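## Task

Scene 1: from the storeroom shelves, bring one yellow sponge from lot 222 and one from lot 342 to the desk. A spot's lot is the number on the shelf edge directly beneath it, and several spots may carry the same number. A lot with no such sponge in the room is skipped. The robot must not topple or finish leaning, or the task fails. Anything that stays in place only because the robot is holding it at the end does not count.

## Robot and tools

Robot: a Hello Robot Stretch 4 with one arm. It has an omni-wheel base, a lift that rides up a mast, an arm that telescopes forward, a wrist with yaw, pitch and roll, and a two-finger gripper. It stands about 1.6 m tall, and the base rim lies within 0.23 m of the base origin. Loose objects may occasionally get nudged by something outside the robot.

Frames: the base frame sits on the floor under the base centre, with x forward, y left and z up. hand_pose is the point between the open fingertips, given in the base frame, and its printed value may be a little wrong. The odometry frame is the base frame as it was when the scene began. base_odometry counts wheel turns, so slipping shows up as travel. Heading runs from -3.142 to 3.142 and is positive to the left. If turned_by_wheels and turned_by_imu differ by more than about 0.1 rad, the base probably hit something or slipped, and the heading error is roughly their difference.

execute_actions(actions, cameras): actions holds exactly one action, or none. An empty list just returns the state and images. An action contains "base", "joints" or both, with optional "pace" ("slow", "default", "fast", "max") and "contact_limits". Alternatively it is {"end_of_arm": "enable_torque"} alone, which re-powers wrist or gripper motors that have switched themselves off.
- base: exactly one relative move, measured from where the base was in the last reported state. translate_m is metres straight ahead, positive forward, range -2 to 2. strafe_m is metres sideways, positive left, range -2 to 2. rotate_rad turns on the spot, positive counter-clockwise, range -3.2 to 3.2.
- joints: a single object with absolute targets keyed by joint name. lift_m runs 0 to 1.2 m. arm_m runs 0 to 0.55 m of extension. wrist_yaw_rad runs -1.134 to 4.276: 0 points forward, positive turns left, 3.14 is folded back, and above 3.4 the arm can get in the way. wrist_pitch_rad runs -1.117 to 4.259: 0 is level and 1.57 points straight down. wrist_roll_rad runs -1.117 to 4.259: at 0 the fingers are level, and positive rolls clockwise when viewed from behind. gripper_m runs -0.038 to 0.141 and is the fingertip gap in metres; values below 0 press the fingertips together. A joint target outside its range is clipped and the result reports it. Any other bad value, or an unknown key, rejects the whole call.
- contact_limits: only {"arm_m": x} is allowed, with x from 0 (lightest) to 0.75. The default is 0.5.
- Base speed caps are 0.1, 0.3, 0.4 and 0.6 m/s, and turning caps are 1, 2, 3 and 4 rad/s, from slow to max. With the lift above 0.2 these caps shrink further. One action runs at most 15 s. Motions in one action begin together but may finish at different times. A base or joint left out of an action may still be pushing toward its previous target.
- cameras: any of head_camera, head_left_camera, head_right_camera, wrist_camera, or "all". Leaving it out or passing null means all; [] means none. The "pictures" line lists the images in order.
If a call reports a stop, any later execute_actions, wait or finished_scene calls in that same reply are skipped.

wait(seconds): 0 to 10 s with no new command, returning state and images. zoom_image(camera, region=[x0,y0,x1,y1]): a closer look at the latest full image, at most 504x504 px, with the origin at the top-left corner. This helps for reading lot numbers. read_manual(section): returns licence texts only. finished_scene(scene): ends scene 1 or 2 for good and returns the next task. Make sure both items are resting on the desk by themselves before calling it.

Results: base_status and joint_status describe how each motion ended. "done" means it reached the target; for the base it only means the wheels turned as commanded. "off_target" means it stopped short and may still be pushing. "contact_stop_at_<key>" means it hit something; that part holds or goes slack, so a slack lift can sink and slack wheels can roll. "limit_stop_at_<name>" comes from built-in limits. "limit_stop_at_tilt" means a lean over 6 degrees, after which the lift, arm and wheels go slack. "limit_stop_at_own_body" means a self-collision was avoided. "torque_fault" means a wrist or gripper motor went limp and needs enable_torque. on_its_own reports things not commanded in the call. lidar_m gives 12 distances in 30-degree sectors: the 1st is ahead, then counter-clockwise (4th left, 7th behind, 10th right). "-" means nothing seen, or something nearer than 0.25 m. wrist_depth_mm is a 7x7 grid of depths in mm (100-2000), where "-" means invalid. motor_effort is a percentage, with the peak shown in brackets. base_tilt is in degrees, forward and right positive.

Gripping: command a gripper_m smaller than the object's width. A tighter command squeezes harder and pulls the object in. Only an effort change in gripper_m, not the position reading, shows that something is held. If the fingertips jam on a surface, raise the lift.

Cautions: to unfold the wrist at the start, send lift_m 0.4 and wrist_yaw_rad 0 together. Do not drive or turn carrying over 1 kg with arm_m above 0.2, especially at fast paces. Avoid hard pushes, pushing with the gripper held high, drops, slams and knocking things over. Use low arm contact limits near shelves. The camera calibration in the original is approximate.

Each tool is called after "Call:" as name(argument=value, ...), one argument or row to a line, values as JSON.

## Session

Call:
execute_actions(
  actions=[],
)

Scene clock: 0.00 s.
base_odometry: x=+0.000 y=+0.000 heading=+0.000 (m, m, rad; odometry frame)
turned_by_wheels: +0.000 (rad since the last result)
turned_by_imu: +0.000 (rad since the last result)
base_tilt: forward=-0.1 right=-0.4 (deg)
lidar_m: 0.98 0.66 0.60 0.63 0.80 1.84 1.36 0.89 0.81 1.63 1.56 1.44
base_status: not commanded
joint_positions: lift_m=+0.185 arm_m=+0.000 wrist_yaw_rad=+3.221 wrist_pitch_rad=-0.016 wrist_roll_rad=-0.004 gripper_m=+0.057
joint_status: not commanded
motor_effort: lift_m=+18 arm_m=+0 wrist_yaw_rad=-2 wrist_pitch_rad=-7 wrist_roll_rad=+0 gripper_m=-3 wheel_0=+0 wheel_1=+0 wheel_2=+0 (%)
hand_pose: x=-0.1240 y=+0.0644 z=+0.3680 quat_wxyz=(-0.039, +0.008, -0.002, +0.999) (m; base frame)
wrist_depth_mm: - - 133 - - - - / - 109 134 - - - - / - 116 136 - - - - / 137 136 1863 - - - - / 224 1863 1863 - - - - / 220 1138 216 1098 204 1205 1160 / 220 788 866 - 842 820 854
pictures: head_camera, head_left_camera, head_right_camera, wrist_camera
Images, in order (width x height): head_camera 420x560, head_left_camera 420x672, head_right_camera 420x672, wrist_camera 616x392.

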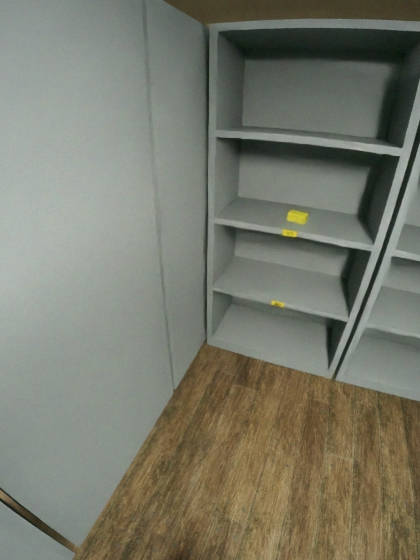

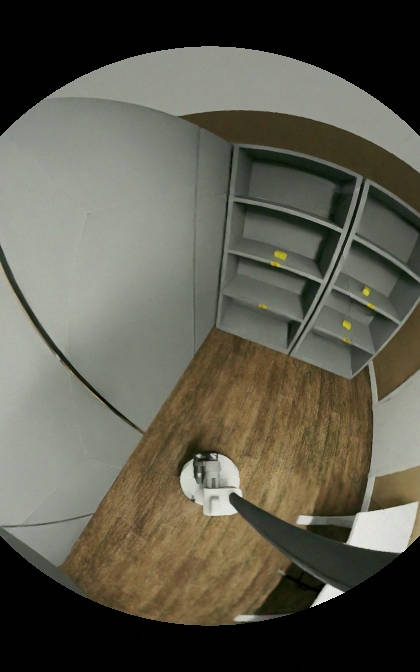

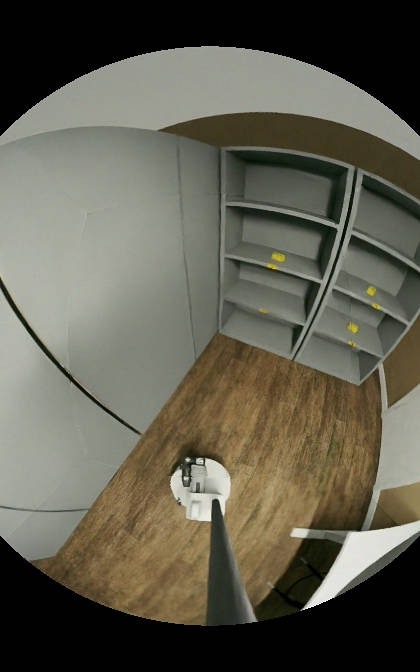

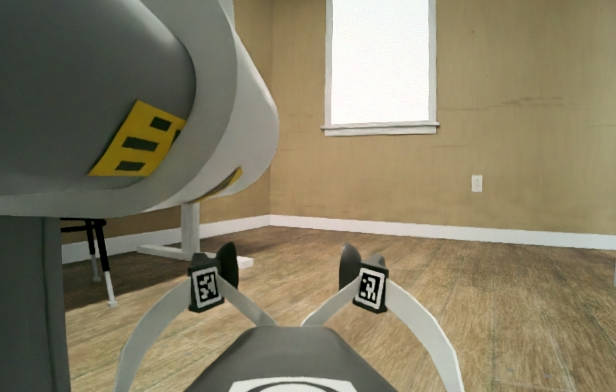

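Call:
execute_actions(
  actions=[
    {"base":{"rotate_rad":-0.45},"joints":{"lift_m":0.5,"wrist_yaw_rad":0}},
  ],
)

Call:
zoom_image(
  camera="head_camera",
  region=[100,150,420,400],
)

Scene clock: 2.73 s.
base_odometry: x=+0.000 y=+0.000 heading=-0.449 (m, m, rad; odometry frame)
turned_by_wheels: -0.449 (rad since the last result)
turned_by_imu: -0.444 (rad since the last result)
base_tilt: forward=+0.0 right=-0.5 (deg)
lidar_m: 1.45 0.90 0.63 0.60 0.61 0.87 2.80 1.26 0.87 0.81 1.64 1.52
base_status: done
joint_positions: lift_m=+0.500 arm_m=+0.000 wrist_yaw_rad=+0.001 wrist_pitch_rad=-0.016 wrist_roll_rad=-0.004 gripper_m=+0.057
joint_status: all done
motor_effort: lift_m=+25(26) arm_m=+0(0) wrist_yaw_rad=-4(4) wrist_pitch_rad=-6(5) wrist_roll_rad=-1(0) gripper_m=-3(1) wheel_0=+3(7) wheel_1=+3(7) wheel_2=+1(7) (%)
hand_pose: x=+0.4589 y=-0.0873 z=+0.6823 quat_wxyz=(+1.000, -0.002, -0.008, +0.000) (m; base frame)
wrist_depth_mm: 1118 1537 1618 1618 1661 1661 1464 / 1118 1397 1618 1661 1708 1708 1464 / 1160 1499 1708 1661 1661 1708 1336 / 1160 1661 1661 1708 1708 1708 1430 / 1160 1366 1308 1397 1397 1756 1464 / 1138 1366 216 1281 204 1708 1430 / 1138 1229 1336 - 1336 1336 1336
pictures: head_camera, head_left_camera, head_right_camera, wrist_camera
camera_calibration (this result's frames):
wrist_camera: T_world_to_cam=[[-0.0390203, -0.99907, 0.0183452, -0.0915603], [-0.0214594, -0.0175171, -0.999616, 0.740288], [0.999008, -0.039399, -0.0207559, -0.218132], [0, 0, 0, 1]] pos_world=[0.230229, -0.0871017, 0.737156]
Images, in order (width x height): head_camera 420x560, head_left_camera 420x672, head_right_camera 420x672, wrist_camera 616x392.

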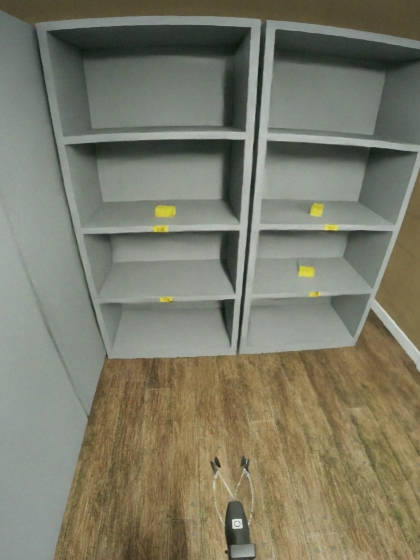

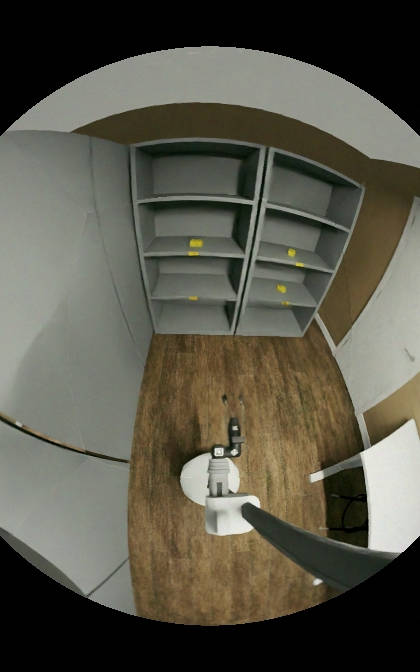

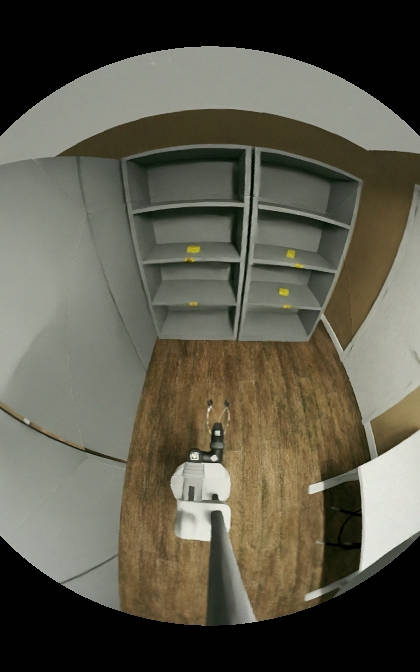

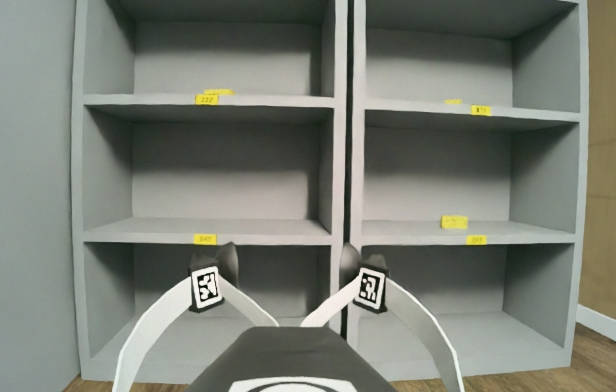

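Region (100, 150, 420, 400) of head_camera's 420x560 image, scaled by 1.575, with more detail than that image has; it fills the top 394 rows of this view, and the rest is white.

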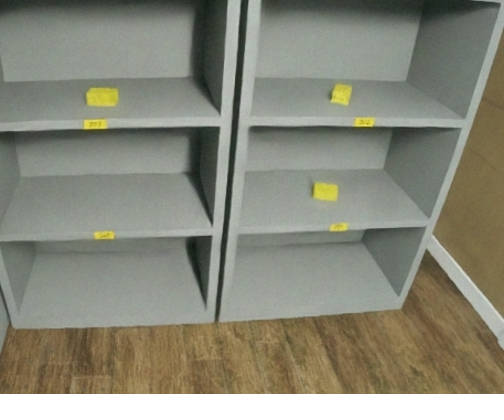

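Call:
zoom_image(
  camera="wrist_camera",
  region=[170,70,520,270],
)

Region (170, 70, 520, 270) of wrist_camera's 616x392 image, scaled by 1.440; it fills the top 288 rows of this view, and the rest is white.

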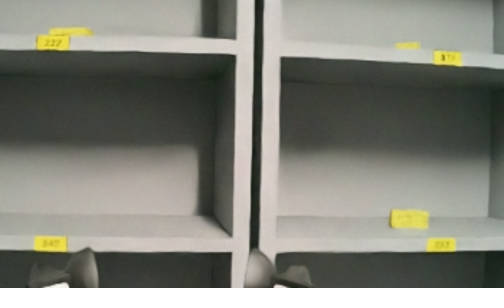

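Call:
execute_actions(
  actions=[
    {"base":{"translate_m":0.45},"joints":{"lift_m":0.72,"gripper_m":0.12}},
  ],
  cameras=["wrist_camera","head_camera"],
)

Call:
zoom_image(
  camera="wrist_camera",
  region=[112,0,616,392],
)

Scene clock: 6.37 s.
base_odometry: x=+0.405 y=-0.195 heading=-0.449 (m, m, rad; odometry frame)
turned_by_wheels: +0.001 (rad since the last result)
turned_by_imu: +0.003 (rad since the last result)
base_tilt: forward=-0.1 right=-0.4 (deg)
lidar_m: 1.00 0.92 0.66 0.61 0.64 0.89 3.28 1.20 0.93 1.60 1.48 1.05
base_status: done
joint_positions: lift_m=+0.720 arm_m=+0.000 wrist_yaw_rad=+0.000 wrist_pitch_rad=-0.016 wrist_roll_rad=-0.004 gripper_m=+0.120
joint_status: all done
motor_effort: lift_m=+25(26) arm_m=-1(1) wrist_yaw_rad=-3(3) wrist_pitch_rad=-5(5) wrist_roll_rad=-2(1) gripper_m=+0(6) wheel_0=+3(7) wheel_1=+3(8) wheel_2=+1(8) (%)
hand_pose: x=+0.4589 y=-0.0874 z=+0.9023 quat_wxyz=(+1.000, -0.002, -0.008, +0.000) (m; base frame)
wrist_depth_mm: 1025 1182 1182 1160 854 1138 1138 / 1042 1182 1205 1229 854 1308 1255 / 991 1205 1205 1255 831 1308 1308 / 1042 1205 1205 1255 820 1281 1336 / 1060 1229 1255 1229 820 1281 1336 / 976 976 991 1098 831 1098 1160 / 820 831 854 - 842 866 904
pictures: head_camera, wrist_camera
camera_calibration (this result's frames):
wrist_camera: T_world_to_cam=[[-0.0393558, -0.999057, 0.0183451, -0.0955393], [-0.0214654, -0.0175097, -0.999616, 0.960222], [0.998995, -0.0397345, -0.020756, -0.213563], [0, 0, 0, 1]] pos_world=[0.2302, -0.0871218, 0.957174]
Images, in order (width x height): head_camera 420x560, wrist_camera 616x392.

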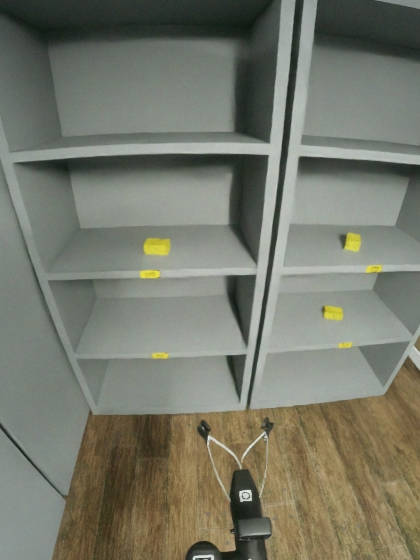

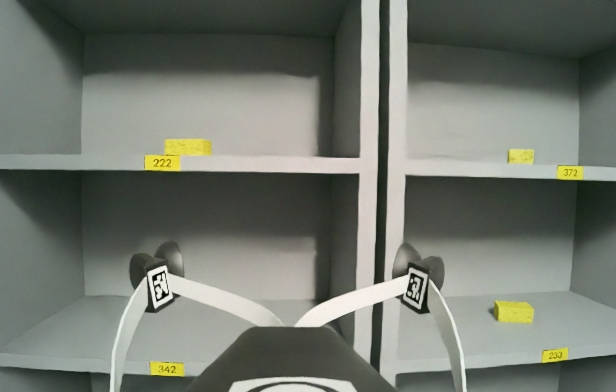

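Region (112, 0, 616, 392) of wrist_camera's 616x392 image, scaled by 1.000.

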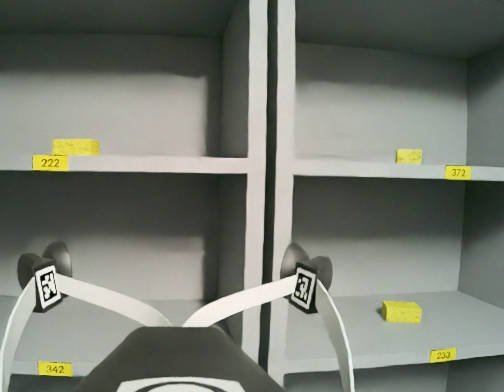

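Call:
execute_actions(
  actions=[
    {"base":{"strafe_m":0.31},"joints":{"lift_m":0.87,"gripper_m":0.141}},
  ],
  cameras=[],
)

Call:
execute_actions(
  actions=[
    {"base":{"translate_m":0.3},"joints":{"arm_m":0.2}},
  ],
  cameras=["wrist_camera","head_camera"],
)

Scene clock: 9.10 s.
base_odometry: x=+0.540 y=+0.084 heading=-0.449 (m, m, rad; odometry frame)
turned_by_wheels: +0.000 (rad since the last result)
turned_by_imu: +0.002 (rad since the last result)
base_tilt: forward=-0.1 right=-0.5 (deg)
lidar_m: 0.99 0.46 0.31 0.28 0.31 0.47 1.25 1.70 1.24 1.70 1.50 1.07
base_status: done
joint_positions: lift_m=+0.870 arm_m=+0.000 wrist_yaw_rad=+0.000 wrist_pitch_rad=-0.016 wrist_roll_rad=-0.004 gripper_m=+0.141
joint_status: all done
motor_effort: lift_m=+26(26) arm_m=+0(0) wrist_yaw_rad=-1(2) wrist_pitch_rad=-6(3) wrist_roll_rad=-2(0) gripper_m=-1(0) wheel_0=-2(10) wheel_1=+0(10) wheel_2=+0(0) (%)
hand_pose: x=+0.4589 y=-0.0874 z=+1.0523 quat_wxyz=(+1.000, -0.002, -0.008, +0.000) (m; base frame)
wrist_depth_mm: 647 778 820 809 820 820 842 / 654 854 1205 1229 1255 866 1008 / 668 878 1205 1229 1255 878 1308 / 676 878 1229 1229 1255 866 1281 / 668 778 1205 1255 831 842 1308 / 668 798 1229 175 1281 854 1336 / 668 866 1138 - 1138 878 1160
pictures: none
No camera images: the call's "cameras" was empty. Leave "cameras" out to get every camera's image.

Scene clock: 11.57 s.
base_odometry: x=+0.810 y=-0.046 heading=-0.448 (m, m, rad; odometry frame)
turned_by_wheels: +0.001 (rad since the last result)
turned_by_imu: +0.002 (rad since the last result)
base_tilt: forward=+0.0 right=-0.4 (deg)
lidar_m: 0.68 0.50 0.33 0.29 0.30 0.47 1.28 1.69 1.36 1.89 1.05 0.74
base_status: done
joint_positions: lift_m=+0.870 arm_m=+0.199 wrist_yaw_rad=+0.000 wrist_pitch_rad=-0.016 wrist_roll_rad=-0.004 gripper_m=+0.141
joint_status: all done
motor_effort: lift_m=+25(25) arm_m=+8(9) wrist_yaw_rad=-2(3) wrist_pitch_rad=-5(6) wrist_roll_rad=-2(2) gripper_m=+0(0) wheel_0=+3(5) wheel_1=+3(7) wheel_2=+1(11) (%)
hand_pose: x=+0.6579 y=-0.0874 z=+1.0523 quat_wxyz=(+1.000, -0.002, -0.008, +0.000) (m; base frame)
wrist_depth_mm: 554 715 732 741 750 750 621 / 564 732 732 750 759 759 627 / 574 732 741 750 768 778 627 / 574 732 741 759 768 778 627 / 492 508 530 445 469 559 554 / 303 304 310 176 317 327 332 / 569 750 759 - 788 778 609
pictures: head_camera, wrist_camera
camera_calibration (this result's frames):
wrist_camera: T_world_to_cam=[[-0.0395134, -0.999051, 0.0183441, -0.0903992], [-0.021441, -0.0175065, -0.999617, 1.11443], [0.998989, -0.0398915, -0.0207289, -0.409297], [0, 0, 0, 1]] pos_world=[0.429206, -0.0871311, 1.10718]
Images, in order (width x height): head_camera 420x560, wrist_camera 616x392.

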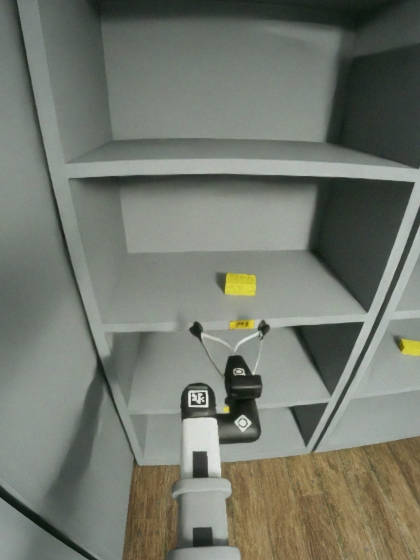

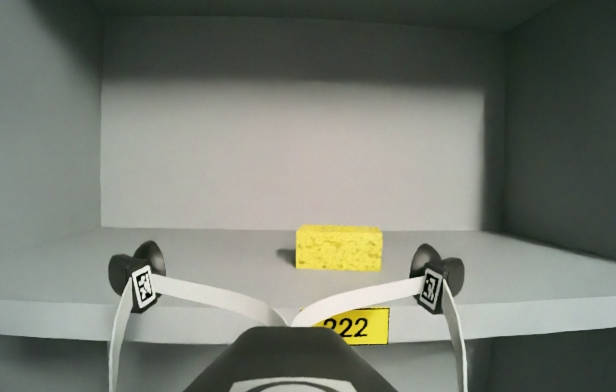

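Call:
execute_actions(
  actions=[
    {"base":{"strafe_m":-0.045},"joints":{"lift_m":0.853}},
  ],
  cameras=[],
)

Call:
execute_actions(
  actions=[
    {"joints":{"arm_m":0.4}},
  ],
  cameras=["wrist_camera","head_camera"],
)

Scene clock: 13.07 s.
base_odometry: x=+0.791 y=-0.087 heading=-0.448 (m, m, rad; odometry frame)
turned_by_wheels: +0.000 (rad since the last result)
turned_by_imu: +0.001 (rad since the last result)
base_tilt: forward=+0.0 right=-0.4 (deg)
lidar_m: 0.69 0.50 0.38 0.34 0.36 0.54 1.44 1.61 1.34 1.85 1.02 0.73
base_status: done
joint_positions: lift_m=+0.853 arm_m=+0.199 wrist_yaw_rad=+0.000 wrist_pitch_rad=-0.016 wrist_roll_rad=-0.004 gripper_m=+0.141
joint_status: all done
motor_effort: lift_m=+14(26) arm_m=+8(8) wrist_yaw_rad=-1(0) wrist_pitch_rad=-6(6) wrist_roll_rad=+0(1) gripper_m=+0(0) wheel_0=+1(9) wheel_1=-2(9) wheel_2=+1(1) (%)
hand_pose: x=+0.6579 y=-0.0874 z=+1.0362 quat_wxyz=(+1.000, -0.002, -0.008, +0.000) (m; base frame)
wrist_depth_mm: 627 723 732 741 759 732 564 / 627 723 741 750 759 759 564 / 640 732 741 750 759 768 564 / 647 732 750 759 778 778 569 / 421 433 445 436 473 477 477 / 301 303 310 176 320 327 332 / 634 750 759 - 798 715 554
pictures: none
No camera images: the call's "cameras" was empty. Leave "cameras" out to get every camera's image.

Scene clock: 14.77 s.
base_odometry: x=+0.791 y=-0.087 heading=-0.448 (m, m, rad; odometry frame)
turned_by_wheels: +0.000 (rad since the last result)
turned_by_imu: +0.001 (rad since the last result)
base_tilt: forward=+0.0 right=-0.4 (deg)
lidar_m: 0.70 0.53 0.37 0.35 0.37 0.50 1.38 1.59 1.32 1.84 1.04 0.74
base_status: not commanded
joint_positions: lift_m=+0.853 arm_m=+0.399 wrist_yaw_rad=+0.000 wrist_pitch_rad=-0.016 wrist_roll_rad=-0.004 gripper_m=+0.141
joint_status: all done
motor_effort: lift_m=+14(14) arm_m=+8(9) wrist_yaw_rad=-1(1) wrist_pitch_rad=-5(5) wrist_roll_rad=-1(1) gripper_m=-2(3) wheel_0=+1(1) wheel_1=-2(1) wheel_2=+1(1) (%)
hand_pose: x=+0.8579 y=-0.0874 z=+1.0362 quat_wxyz=(+1.000, -0.002, -0.008, +0.000) (m; base frame)
wrist_depth_mm: 521 535 539 549 554 569 559 / 530 535 549 554 559 569 564 / 530 539 554 559 564 580 569 / 535 549 554 564 569 580 569 / 418 433 449 246 366 477 473 / 245 221 226 176 229 247 264 / 183 179 194 - 199 185 -
pictures: head_camera, wrist_camera
camera_calibration (this result's frames):
wrist_camera: T_world_to_cam=[[-0.0395139, -0.999051, 0.0183442, -0.0822021], [-0.0214438, -0.0175065, -0.999617, 1.10263], [0.998989, -0.0398922, -0.0207317, -0.609401], [0, 0, 0, 1]] pos_world=[0.629182, -0.0871312, 1.09108]
Images, in order (width x height): head_camera 420x560, wrist_camera 616x392.

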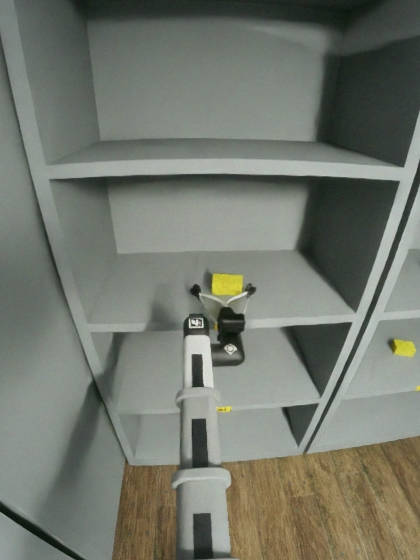

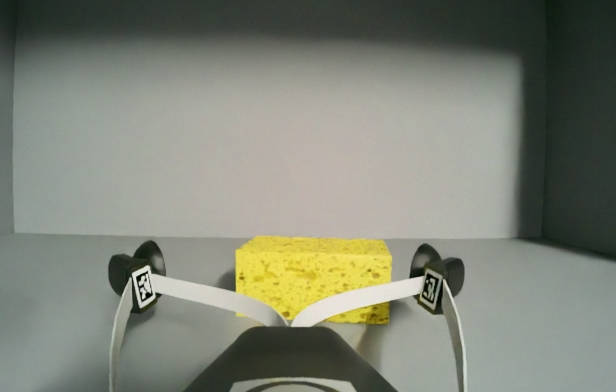

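Call:
execute_actions(
  actions=[
    {"base":{"strafe_m":-0.015}},
  ],
  cameras=[],
)

Call:
execute_actions(
  actions=[
    {"joints":{"arm_m":0.46}},
  ],
  cameras=["wrist_camera"],
)

Call:
execute_actions(
  actions=[
    {"joints":{"gripper_m":0.05}},
  ],
  cameras=["wrist_camera","head_camera"],
)

Scene clock: 15.80 s.
base_odometry: x=+0.784 y=-0.100 heading=-0.448 (m, m, rad; odometry frame)
turned_by_wheels: +0.000 (rad since the last result)
turned_by_imu: +0.000 (rad since the last result)
base_tilt: forward=-0.1 right=-0.5 (deg)
lidar_m: 0.70 0.56 0.39 0.36 0.40 0.54 1.45 1.59 1.32 1.84 1.04 0.74
base_status: done
joint_positions: lift_m=+0.853 arm_m=+0.399 wrist_yaw_rad=+0.000 wrist_pitch_rad=-0.016 wrist_roll_rad=-0.004 gripper_m=+0.141
joint_status: not commanded
motor_effort: lift_m=+14(14) arm_m=+8(8) wrist_yaw_rad=-3(0) wrist_pitch_rad=-6(7) wrist_roll_rad=-2(1) gripper_m=+0(0) wheel_0=+3(10) wheel_1=-2(7) wheel_2=+0(0) (%)
hand_pose: x=+0.8579 y=-0.0874 z=+1.0362 quat_wxyz=(+1.000, -0.002, -0.008, +0.000) (m; base frame)
wrist_depth_mm: 521 530 539 554 554 569 535 / 525 539 544 554 559 574 544 / 535 539 549 559 569 574 549 / 535 544 554 559 569 580 544 / 421 433 351 246 415 477 473 / 245 221 226 176 230 247 265 / 184 180 194 - 199 185 -
pictures: none
No camera images: the call's "cameras" was empty. Leave "cameras" out to get every camera's image.

Scene clock: 16.87 s.
base_odometry: x=+0.784 y=-0.100 heading=-0.450 (m, m, rad; odometry frame)
turned_by_wheels: -0.001 (rad since the last result)
turned_by_imu: +0.013 (rad since the last result)
base_tilt: forward=-0.7 right=-0.1 (deg)
lidar_m: 0.71 0.54 0.39 0.36 0.37 0.55 1.61 1.56 1.31 1.82 1.06 0.75
base_status: not commanded
joint_positions: lift_m=+0.853 arm_m=+0.457 wrist_yaw_rad=-0.017 wrist_pitch_rad=-0.002 wrist_roll_rad=-0.006 gripper_m=+0.141
joint_status: all done
on_its_own: wrist_yaw_rad is at rest, and its effort (+50) is outside its rest range (-13 to +13); wrist_pitch_rad is at rest, and its effort (-45) is outside its rest range (-23 to +23)
motor_effort: lift_m=+18(17) arm_m=+19(23) wrist_yaw_rad=+50(49) wrist_pitch_rad=-45(44) wrist_roll_rad=+4(5) gripper_m=+0(1) wheel_0=+3(3) wheel_1=+3(3) wheel_2=-22(22) (%)
hand_pose: x=+0.9145 y=-0.0924 z=+1.0321 quat_wxyz=(+1.000, -0.003, -0.001, -0.009) (m; base frame)
wrist_depth_mm: 480 488 500 508 517 525 530 / 484 492 504 512 521 530 530 / 492 496 504 517 530 539 535 / 496 504 512 521 530 539 539 / 418 433 445 248 404 462 459 / 249 223 204 175 199 247 263 / 187 183 197 - 198 186 -
pictures: wrist_camera
camera_calibration (this result's frames):
wrist_camera: T_world_to_cam=[[-0.0564612, -0.998193, 0.0205596, -0.0715463], [-0.0352233, -0.0185881, -0.999207, 1.11169], [0.997783, -0.0571405, -0.0341101, -0.652938], [0, 0, 0, 1]] pos_world=[0.686608, -0.088062, 1.09001]
Images, in order (width x height): wrist_camera 616x392.

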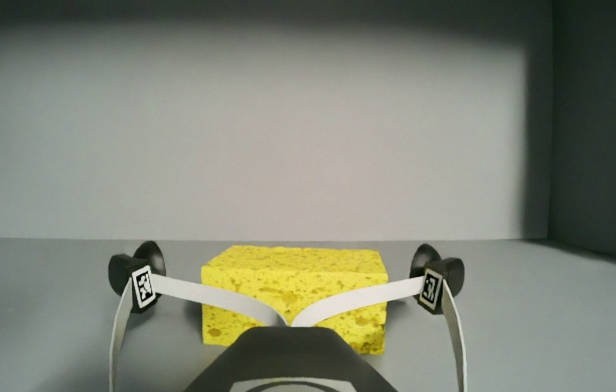

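Scene clock: 18.80 s.
base_odometry: x=+0.784 y=-0.100 heading=-0.450 (m, m, rad; odometry frame)
turned_by_wheels: +0.000 (rad since the last result)
turned_by_imu: +0.001 (rad since the last result)
base_tilt: forward=-0.7 right=-0.1 (deg)
lidar_m: 0.71 0.56 0.39 0.36 0.38 0.57 1.57 1.55 1.32 1.84 1.05 0.74
base_status: not commanded
joint_positions: lift_m=+0.853 arm_m=+0.457 wrist_yaw_rad=-0.017 wrist_pitch_rad=-0.002 wrist_roll_rad=-0.006 gripper_m=+0.050
joint_status: all done
on_its_own: wrist_yaw_rad is at rest, and its effort (+48) is outside its rest range (-13 to +13); wrist_pitch_rad is at rest, and its effort (-44) is outside its rest range (-23 to +23)
motor_effort: lift_m=+17(17) arm_m=+19(18) wrist_yaw_rad=+48(50) wrist_pitch_rad=-44(45) wrist_roll_rad=+4(5) gripper_m=-21(19) wheel_0=+3(3) wheel_1=+3(3) wheel_2=-22(22) (%)
hand_pose: x=+0.9145 y=-0.0924 z=+1.0321 quat_wxyz=(+1.000, -0.003, -0.001, -0.009) (m; base frame)
wrist_depth_mm: 484 488 496 508 517 530 535 / 484 496 508 512 517 530 530 / 488 496 508 517 525 539 530 / 500 504 512 525 530 544 539 / 418 436 245 459 462 459 455 / 249 188 190 187 187 265 263 / 187 184 189 - 189 187 -
pictures: head_camera, wrist_camera
camera_calibration (this result's frames):
wrist_camera: T_world_to_cam=[[-0.0564616, -0.998193, 0.0205596, -0.0715461], [-0.0352231, -0.0185881, -0.999207, 1.11169], [0.997783, -0.0571409, -0.03411, -0.652938], [0, 0, 0, 1]] pos_world=[0.686608, -0.088062, 1.09001]
Images, in order (width x height): head_camera 420x560, wrist_camera 616x392.

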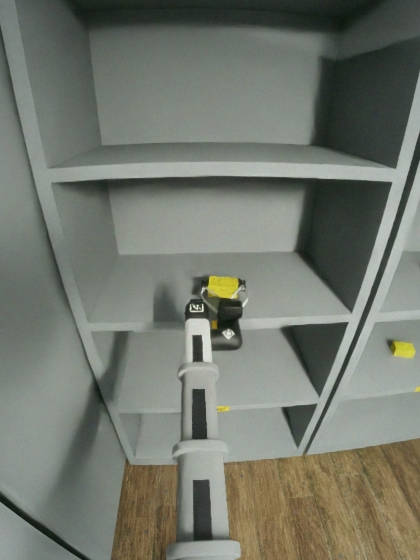

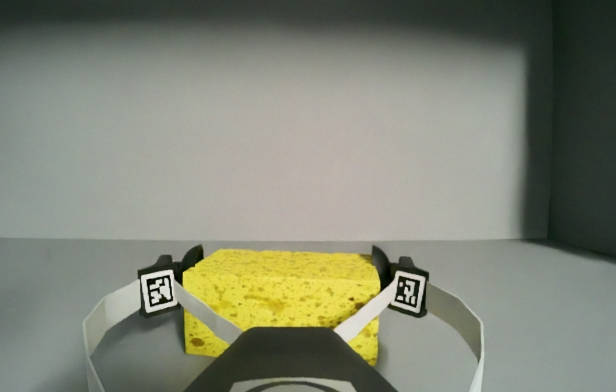

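Call:
execute_actions(
  actions=[
    {"joints":{"lift_m":0.89,"arm_m":0.44}},
  ],
  cameras=["wrist_camera"],
)

Call:
execute_actions(
  actions=[
    {"joints":{"arm_m":0.0},"base":{"translate_m":-0.3}},
  ],
)

Scene clock: 19.97 s.
base_odometry: x=+0.784 y=-0.100 heading=-0.448 (m, m, rad; odometry frame)
turned_by_wheels: +0.001 (rad since the last result)
turned_by_imu: +0.002 (rad since the last result)
base_tilt: forward=-0.1 right=-0.5 (deg)
lidar_m: 0.69 0.56 0.40 0.34 0.37 0.54 1.55 1.51 1.33 1.83 1.04 0.75
base_status: not commanded
joint_positions: lift_m=+0.890 arm_m=+0.441 wrist_yaw_rad=+0.000 wrist_pitch_rad=-0.016 wrist_roll_rad=-0.004 gripper_m=+0.050
joint_status: all done
motor_effort: lift_m=+26(26) arm_m=-8(16) wrist_yaw_rad=-2(49) wrist_pitch_rad=-6(45) wrist_roll_rad=-1(4) gripper_m=-18(21) wheel_0=-1(3) wheel_1=+1(6) wheel_2=+1(22) (%)
hand_pose: x=+0.9007 y=-0.0875 z=+1.0722 quat_wxyz=(+1.000, -0.002, -0.008, +0.000) (m; base frame)
wrist_depth_mm: 488 488 500 504 512 517 521 / 488 496 500 512 512 521 530 / 496 500 508 512 517 525 535 / 496 504 512 517 525 530 539 / 496 508 244 517 530 535 539 / 338 187 190 186 187 366 366 / 253 249 195 - 257 255 266
pictures: wrist_camera
camera_calibration (this result's frames):
wrist_camera: T_world_to_cam=[[-0.0397099, -0.999035, 0.0187746, -0.0815083], [-0.0216881, -0.0179232, -0.999604, 1.13968], [0.998976, -0.0401014, -0.0209554, -0.651232], [0, 0, 0, 1]] pos_world=[0.672046, -0.0871182, 1.12712]
Images, in order (width x height): wrist_camera 616x392.

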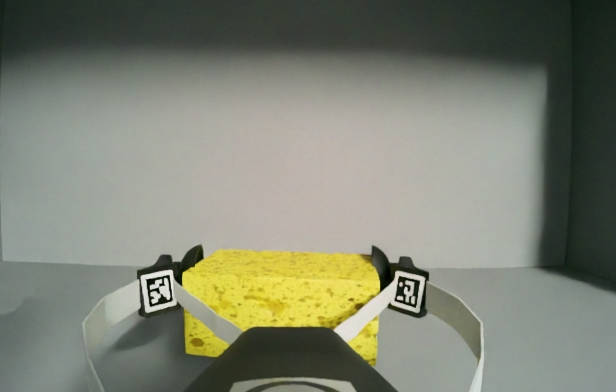

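Scene clock: 22.43 s.
base_odometry: x=+0.514 y=+0.030 heading=-0.449 (m, m, rad; odometry frame)
turned_by_wheels: +0.000 (rad since the last result)
turned_by_imu: -0.001 (rad since the last result)
base_tilt: forward=+0.0 right=-0.5 (deg)
lidar_m: 0.99 0.52 0.39 0.35 0.39 0.55 1.51 1.55 1.18 1.74 1.44 1.04
base_status: done
joint_positions: lift_m=+0.890 arm_m=+0.001 wrist_yaw_rad=+0.000 wrist_pitch_rad=-0.015 wrist_roll_rad=-0.004 gripper_m=+0.050
joint_status: all done
motor_effort: lift_m=+25(26) arm_m=-8(8) wrist_yaw_rad=-1(1) wrist_pitch_rad=-8(8) wrist_roll_rad=-1(0) gripper_m=-19(20) wheel_0=-3(7) wheel_1=-3(7) wheel_2=-1(11) (%)
hand_pose: x=+0.4608 y=-0.0875 z=+1.0722 quat_wxyz=(+1.000, -0.002, -0.008, +0.000) (m; base frame)
wrist_depth_mm: 723 788 831 831 842 820 1229 / 732 960 1182 1205 1160 866 1060 / 741 960 1229 1205 1229 854 1281 / 741 976 1229 1229 1255 854 1281 / 750 842 244 798 820 831 1281 / 741 187 190 186 187 842 1308 / 732 976 195 - 1078 878 1182
pictures: head_camera, head_left_camera, head_right_camera, wrist_camera
camera_calibration (this result's frames):
wrist_camera: T_world_to_cam=[[-0.0397299, -0.999035, 0.0187063, -0.0989035], [-0.0218, -0.01785, -0.999603, 1.13021], [0.998973, -0.040122, -0.0210698, -0.211605], [0, 0, 0, 1]] pos_world=[0.232096, -0.0871238, 1.12715]
Images, in order (width x height): head_camera 420x560, head_left_camera 420x672, head_right_camera 420x672, wrist_camera 616x392.

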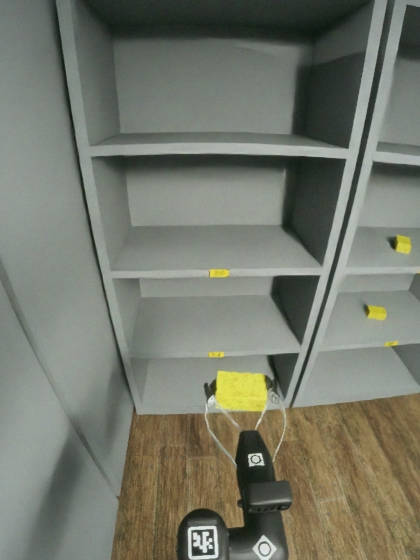

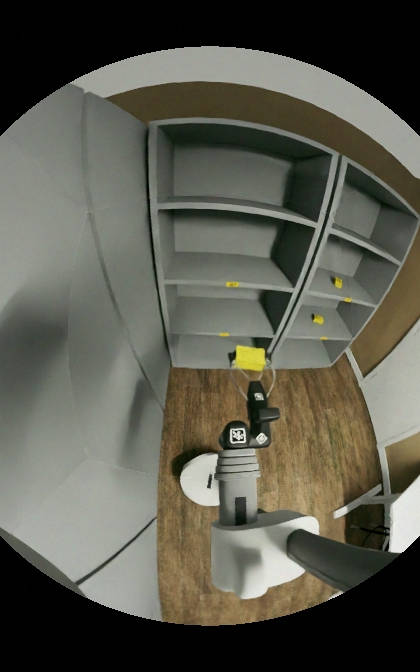

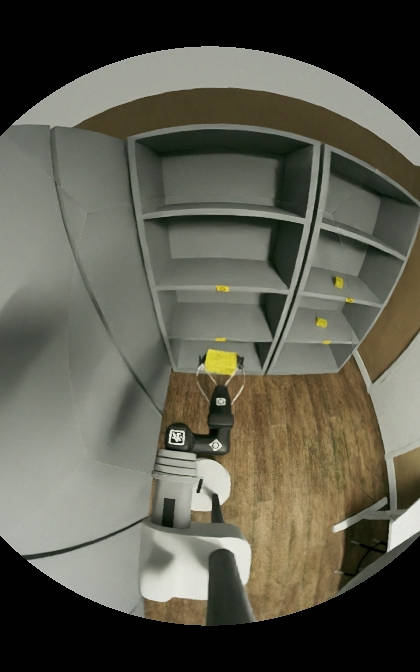

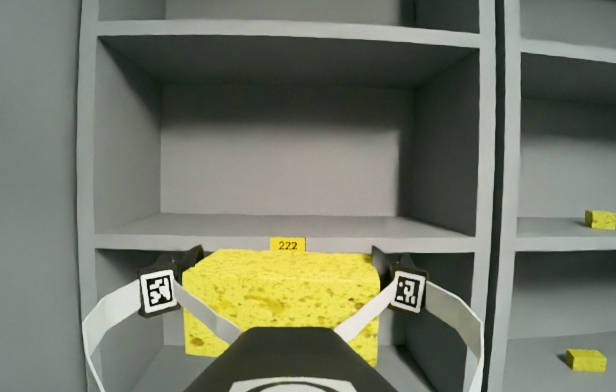

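Call:
execute_actions(
  actions=[
    {"base":{"strafe_m":-0.4}},
  ],
  cameras=[],
)

Call:
execute_actions(
  actions=[
    {"base":{"rotate_rad":-1.75}},
  ],
)

Scene clock: 25.57 s.
base_odometry: x=+0.340 y=-0.330 heading=-0.449 (m, m, rad; odometry frame)
turned_by_wheels: +0.000 (rad since the last result)
turned_by_imu: +0.001 (rad since the last result)
base_tilt: forward=-0.1 right=-0.5 (deg)
lidar_m: 1.00 1.06 0.79 0.76 0.80 1.11 3.28 0.93 0.81 1.44 1.44 1.06
base_status: done
joint_positions: lift_m=+0.890 arm_m=+0.001 wrist_yaw_rad=+0.000 wrist_pitch_rad=-0.015 wrist_roll_rad=-0.004 gripper_m=+0.050
joint_status: not commanded
motor_effort: lift_m=+24(25) arm_m=-8(8) wrist_yaw_rad=+0(0) wrist_pitch_rad=-8(7) wrist_roll_rad=+0(1) gripper_m=-21(18) wheel_0=+2(9) wheel_1=+0(9) wheel_2=+1(0) (%)
hand_pose: x=+0.4608 y=-0.0875 z=+1.0723 quat_wxyz=(+1.000, -0.002, -0.008, +0.000) (m; base frame)
wrist_depth_mm: 768 820 842 788 842 1042 1205 / 1098 1205 1205 976 1160 1098 1060 / 1182 1205 1229 976 1255 1255 1255 / 1182 1205 1229 946 1255 1281 1229 / 1098 878 245 798 809 960 1160 / 1205 188 190 186 187 1281 1255 / 1118 1118 195 - 1138 1138 1160
pictures: none
No camera images: the call's "cameras" was empty. Leave "cameras" out to get every camera's image.

Scene clock: 27.77 s.
base_odometry: x=+0.340 y=-0.330 heading=-2.199 (m, m, rad; odometry frame)
turned_by_wheels: -1.750 (rad since the last result)
turned_by_imu: -1.732 (rad since the last result)
base_tilt: forward=-0.1 right=-0.5 (deg)
lidar_m: 1.07 1.44 1.14 0.99 1.01 0.85 0.75 0.76 0.96 1.84 1.21 0.83
base_status: done
joint_positions: lift_m=+0.890 arm_m=+0.001 wrist_yaw_rad=+0.000 wrist_pitch_rad=-0.015 wrist_roll_rad=-0.004 gripper_m=+0.050
joint_status: not commanded
motor_effort: lift_m=+25(25) arm_m=-8(9) wrist_yaw_rad=-3(1) wrist_pitch_rad=-7(6) wrist_roll_rad=+0(0) gripper_m=-20(17) wheel_0=+2(7) wheel_1=+1(10) wheel_2=-1(5) (%)
hand_pose: x=+0.4608 y=-0.0874 z=+1.0723 quat_wxyz=(+1.000, -0.002, -0.008, +0.000) (m; base frame)
wrist_depth_mm: 1060 1138 1205 1255 1366 1430 1499 / 1078 1160 1205 1281 1397 1430 1576 / 1098 1118 1255 1308 1366 1430 1576 / 1118 1160 1229 1308 1366 1464 1576 / 1098 1160 243 1281 1397 1464 1576 / 1118 187 190 187 187 1138 1118 / 1138 1182 195 - 798 778 820
pictures: head_camera, head_left_camera, head_right_camera, wrist_camera
camera_calibration (this result's frames):
wrist_camera: T_world_to_cam=[[-0.0395486, -0.999042, 0.01871, -0.0989396], [-0.0217968, -0.0178577, -0.999603, 1.13027], [0.99898, -0.0399407, -0.0210697, -0.21161], [0, 0, 0, 1]] pos_world=[0.232117, -0.0871127, 1.12721]
Images, in order (width x height): head_camera 420x560, head_left_camera 420x672, head_right_camera 420x672, wrist_camera 616x392.

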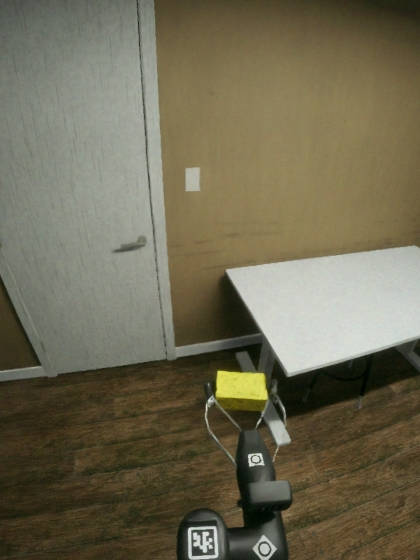

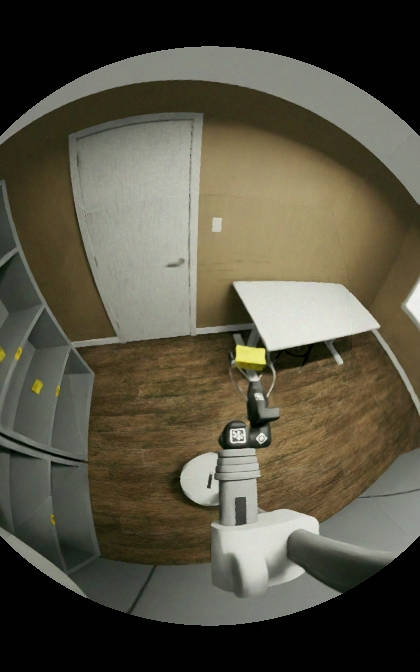

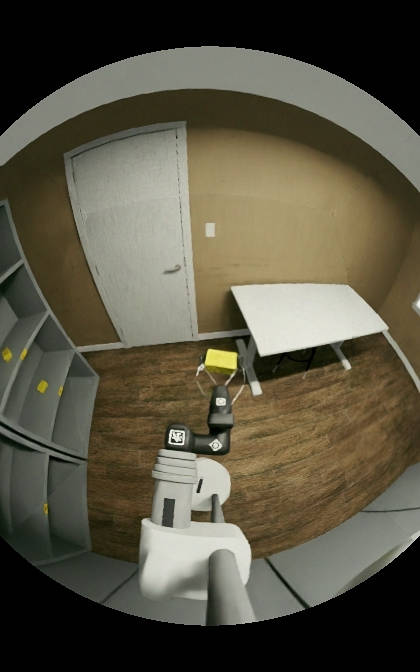

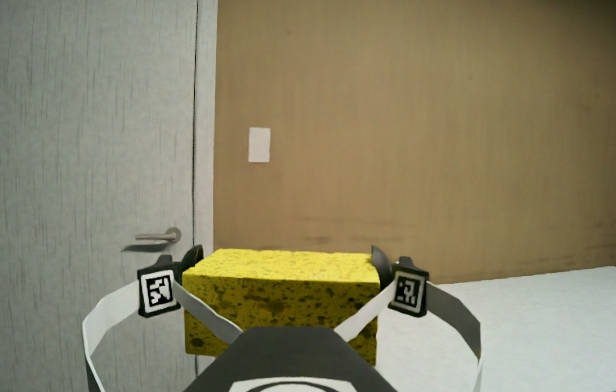

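Call:
execute_actions(
  actions=[
    {"base":{"rotate_rad":-0.5},"joints":{"arm_m":0.5,"lift_m":0.72}},
  ],
  cameras=["wrist_camera","head_camera"],
)

Scene clock: 30.60 s.
base_odometry: x=+0.340 y=-0.330 heading=-2.698 (m, m, rad; odometry frame)
turned_by_wheels: -0.499 (rad since the last result)
turned_by_imu: -0.494 (rad since the last result)
base_tilt: forward=+0.0 right=-0.5 (deg)
lidar_m: 0.79 1.06 1.46 1.10 1.00 1.03 0.84 0.77 0.77 0.98 1.96 1.17
base_status: done
joint_positions: lift_m=+0.720 arm_m=+0.499 wrist_yaw_rad=+0.000 wrist_pitch_rad=-0.016 wrist_roll_rad=-0.004 gripper_m=+0.050
joint_status: all done
motor_effort: lift_m=+14(22) arm_m=+8(8) wrist_yaw_rad=-2(1) wrist_pitch_rad=-4(6) wrist_roll_rad=+1(1) gripper_m=-20(21) wheel_0=+3(7) wheel_1=+3(10) wheel_2=+0(6) (%)
hand_pose: x=+0.9579 y=-0.0874 z=+0.9032 quat_wxyz=(+1.000, -0.002, -0.008, +0.000) (m; base frame)
wrist_depth_mm: 788 904 1078 1308 1618 - - / 798 917 1078 1281 1661 - - / 798 931 1078 1308 1618 - - / 820 946 1098 1308 1661 - - / 809 917 243 1118 1160 1182 - / 603 187 190 186 187 647 - / 449 442 195 - 459 496 1921
pictures: head_camera, wrist_camera
camera_calibration (this result's frames):
wrist_camera: T_world_to_cam=[[-0.0394982, -0.999047, 0.0185831, -0.0760357], [-0.0216357, -0.0177382, -0.999609, 0.971929], [0.998985, -0.0398848, -0.0209145, -0.711894], [0, 0, 0, 1]] pos_world=[0.729197, -0.0871167, 0.958072]
Images, in order (width x height): head_camera 420x560, wrist_camera 616x392.

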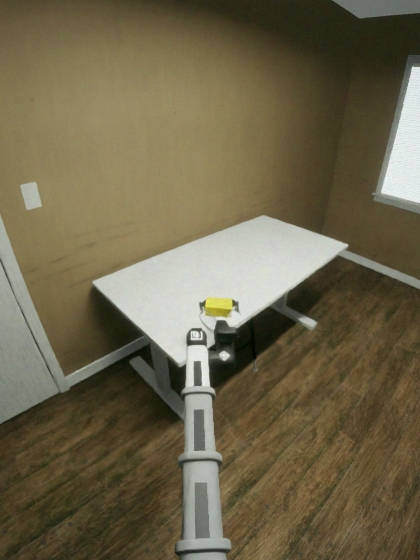

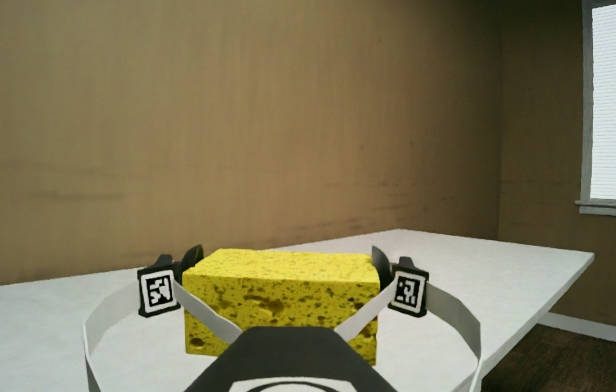

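Call:
execute_actions(
  actions=[
    {"base":{"translate_m":0.2},"joints":{"wrist_pitch_rad":0.5,"lift_m":0.76}},
  ],
  cameras=["wrist_camera","head_camera"],
)

Scene clock: 32.97 s.
base_odometry: x=+0.160 y=-0.416 heading=-2.698 (m, m, rad; odometry frame)
turned_by_wheels: +0.000 (rad since the last result)
turned_by_imu: +0.002 (rad since the last result)
base_tilt: forward=-0.1 right=-0.4 (deg)
lidar_m: 0.59 0.80 1.27 1.23 1.12 1.15 1.02 0.91 0.93 1.17 3.09 0.91
base_status: done
joint_positions: lift_m=+0.760 arm_m=+0.499 wrist_yaw_rad=+0.000 wrist_pitch_rad=+0.502 wrist_roll_rad=-0.004 gripper_m=+0.050
joint_status: all done
motor_effort: lift_m=+25(25) arm_m=+8(8) wrist_yaw_rad=-3(3) wrist_pitch_rad=-5(3) wrist_roll_rad=-1(1) gripper_m=-21(21) wheel_0=+2(8) wheel_1=+3(7) wheel_2=+1(10) (%)
hand_pose: x=+0.9224 y=-0.0874 z=+0.7990 quat_wxyz=(+0.969, -0.002, +0.248, +0.001) (m; base frame)
wrist_depth_mm: 647 715 842 1008 1182 1661 - / 661 723 768 788 831 854 946 / 530 535 539 554 564 585 609 / 410 415 421 430 439 445 455 / 330 340 245 349 355 359 362 / 278 187 190 186 186 298 322 / 248 247 194 - 255 260 1060
pictures: head_camera, wrist_camera
camera_calibration (this result's frames):
wrist_camera: T_world_to_cam=[[-0.0251299, -0.999045, 0.0357332, -0.102463], [-0.513365, -0.0177747, -0.857986, 1.20738], [0.857802, -0.0399053, -0.512428, -0.155663], [0, 0, 0, 1]] pos_world=[0.750783, -0.0871157, 0.959815]
Images, in order (width x height): head_camera 420x560, wrist_camera 616x392.

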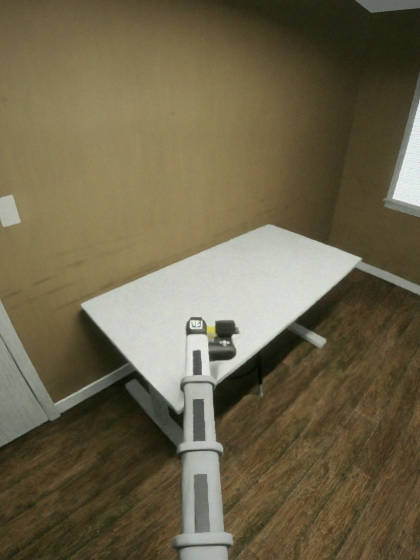

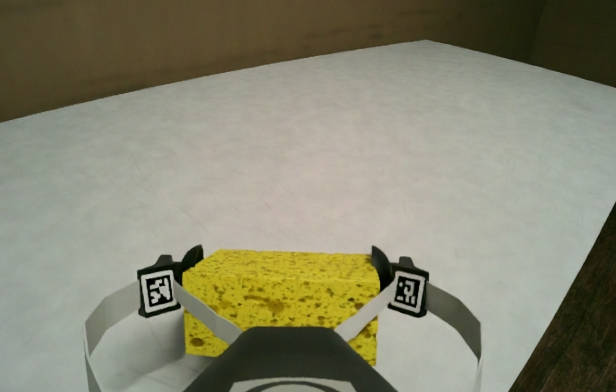

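Call:
execute_actions(
  actions=[
    {"joints":{"lift_m":0.748}},
  ],
  cameras=[],
)

Call:
execute_actions(
  actions=[
    {"joints":{"gripper_m":0.141}},
  ],
  cameras=[],
)

Call:
execute_actions(
  actions=[
    {"joints":{"lift_m":0.8,"arm_m":0.0}},
  ],
)

Scene clock: 33.93 s.
base_odometry: x=+0.160 y=-0.416 heading=-2.698 (m, m, rad; odometry frame)
turned_by_wheels: +0.000 (rad since the last result)
turned_by_imu: +0.000 (rad since the last result)
base_tilt: forward=+0.0 right=-0.5 (deg)
lidar_m: 0.60 0.79 1.28 1.24 1.13 1.15 1.02 0.93 0.92 1.18 3.08 0.91
base_status: not commanded
joint_positions: lift_m=+0.748 arm_m=+0.499 wrist_yaw_rad=+0.000 wrist_pitch_rad=+0.502 wrist_roll_rad=-0.004 gripper_m=+0.050
joint_status: all done
motor_effort: lift_m=+14(25) arm_m=+8(8) wrist_yaw_rad=-2(2) wrist_pitch_rad=-3(5) wrist_roll_rad=+0(1) gripper_m=-19(21) wheel_0=+2(2) wheel_1=+3(3) wheel_2=+0(1) (%)
hand_pose: x=+0.9224 y=-0.0874 z=+0.7878 quat_wxyz=(+0.969, -0.002, +0.248, +0.001) (m; base frame)
wrist_depth_mm: 640 723 854 1025 1182 1576 - / 654 707 732 741 778 820 891 / 500 512 517 530 544 564 580 / 389 397 402 407 415 424 430 / 317 324 244 334 340 343 351 / 266 187 190 187 187 286 307 / 236 236 195 - 243 248 1042
pictures: none
No camera images: the call's "cameras" was empty. Leave "cameras" out to get every camera's image.

Scene clock: 35.87 s.
base_odometry: x=+0.160 y=-0.416 heading=-2.698 (m, m, rad; odometry frame)
turned_by_wheels: +0.000 (rad since the last result)
turned_by_imu: +0.001 (rad since the last result)
base_tilt: forward=+0.0 right=-0.4 (deg)
lidar_m: 0.61 0.78 1.27 1.23 1.11 1.14 1.03 0.91 0.93 1.17 3.05 0.87
base_status: not commanded
joint_positions: lift_m=+0.748 arm_m=+0.499 wrist_yaw_rad=+0.000 wrist_pitch_rad=+0.502 wrist_roll_rad=-0.004 gripper_m=+0.141
joint_status: all done
motor_effort: lift_m=+14(14) arm_m=+8(8) wrist_yaw_rad=-4(3) wrist_pitch_rad=-5(4) wrist_roll_rad=+0(0) gripper_m=+0(20) wheel_0=+2(2) wheel_1=+3(3) wheel_2=+0(1) (%)
hand_pose: x=+0.9224 y=-0.0874 z=+0.7878 quat_wxyz=(+0.969, -0.002, +0.248, +0.001) (m; base frame)
wrist_depth_mm: 647 723 842 991 1205 1618 - / 661 715 732 750 778 831 891 / 508 512 517 530 544 559 580 / 389 394 402 410 418 427 433 / 317 320 329 336 338 343 351 / 265 257 214 176 228 277 307 / 236 235 204 - 244 244 1060
pictures: none
No camera images: the call's "cameras" was empty. Leave "cameras" out to get every camera's image.

Scene clock: 38.40 s.
base_odometry: x=+0.160 y=-0.416 heading=-2.698 (m, m, rad; odometry frame)
turned_by_wheels: +0.000 (rad since the last result)
turned_by_imu: +0.001 (rad since the last result)
base_tilt: forward=+0.0 right=-0.5 (deg)
lidar_m: 0.59 0.78 1.27 1.25 1.12 1.14 1.03 0.92 0.94 1.17 3.09 0.90
base_status: not commanded
joint_positions: lift_m=+0.800 arm_m=+0.001 wrist_yaw_rad=+0.000 wrist_pitch_rad=+0.502 wrist_roll_rad=-0.004 gripper_m=+0.141
joint_status: all done
motor_effort: lift_m=+25(27) arm_m=-8(6) wrist_yaw_rad=-1(1) wrist_pitch_rad=-6(6) wrist_roll_rad=+0(0) gripper_m=-1(1) wheel_0=+2(2) wheel_1=+3(3) wheel_2=+0(0) (%)
hand_pose: x=+0.4252 y=-0.0874 z=+0.8389 quat_wxyz=(+0.969, -0.002, +0.249, +0.000) (m; base frame)
wrist_depth_mm: 931 1060 1229 1430 1618 - - / 931 891 904 931 960 1138 - / 1008 634 640 647 991 - - / 1098 539 521 1661 1756 1808 1921 / 1182 1229 1464 1430 1430 1499 1499 / 1160 1118 1042 176 1182 1229 1255 / 1025 1042 1042 - 1098 1078 1118
pictures: head_camera, head_left_camera, head_right_camera, wrist_camera
camera_calibration (this result's frames):
wrist_camera: T_world_to_cam=[[-0.025268, -0.999042, 0.0357433, -0.11637], [-0.513721, -0.017696, -0.857775, 0.98637], [0.857585, -0.0400363, -0.512781, 0.291629], [0, 0, 0, 1]] pos_world=[0.253681, -0.0871281, 0.999785]
Images, in order (width x height): head_camera 420x560, head_left_camera 420x672, head_right_camera 420x672, wrist_camera 616x392.

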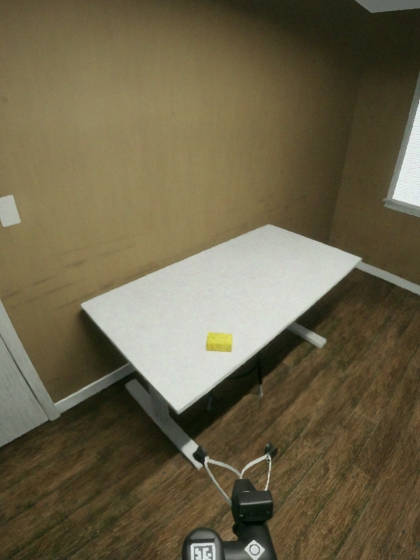

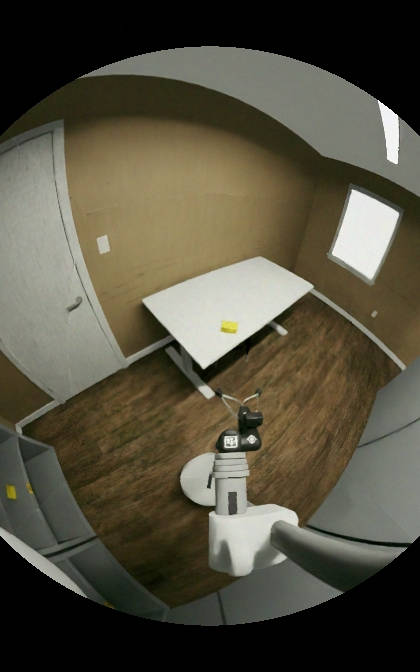

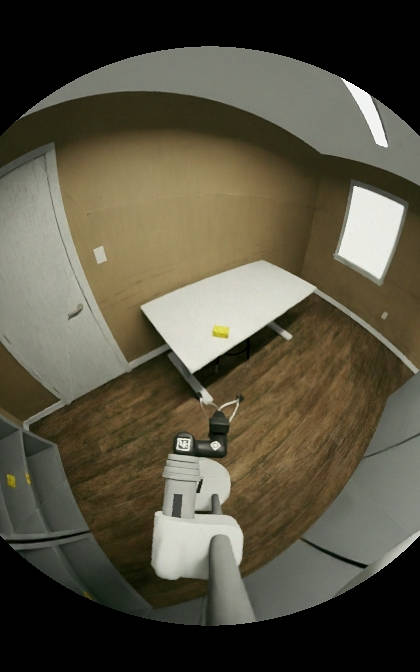

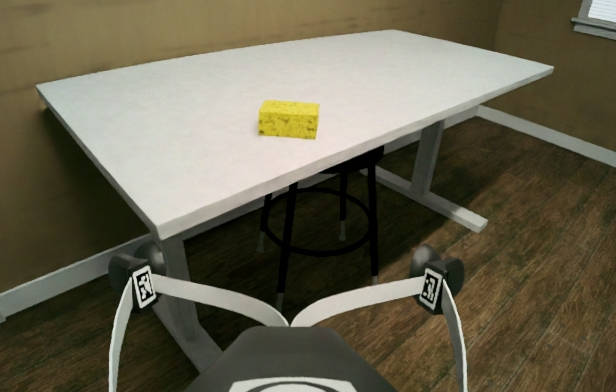

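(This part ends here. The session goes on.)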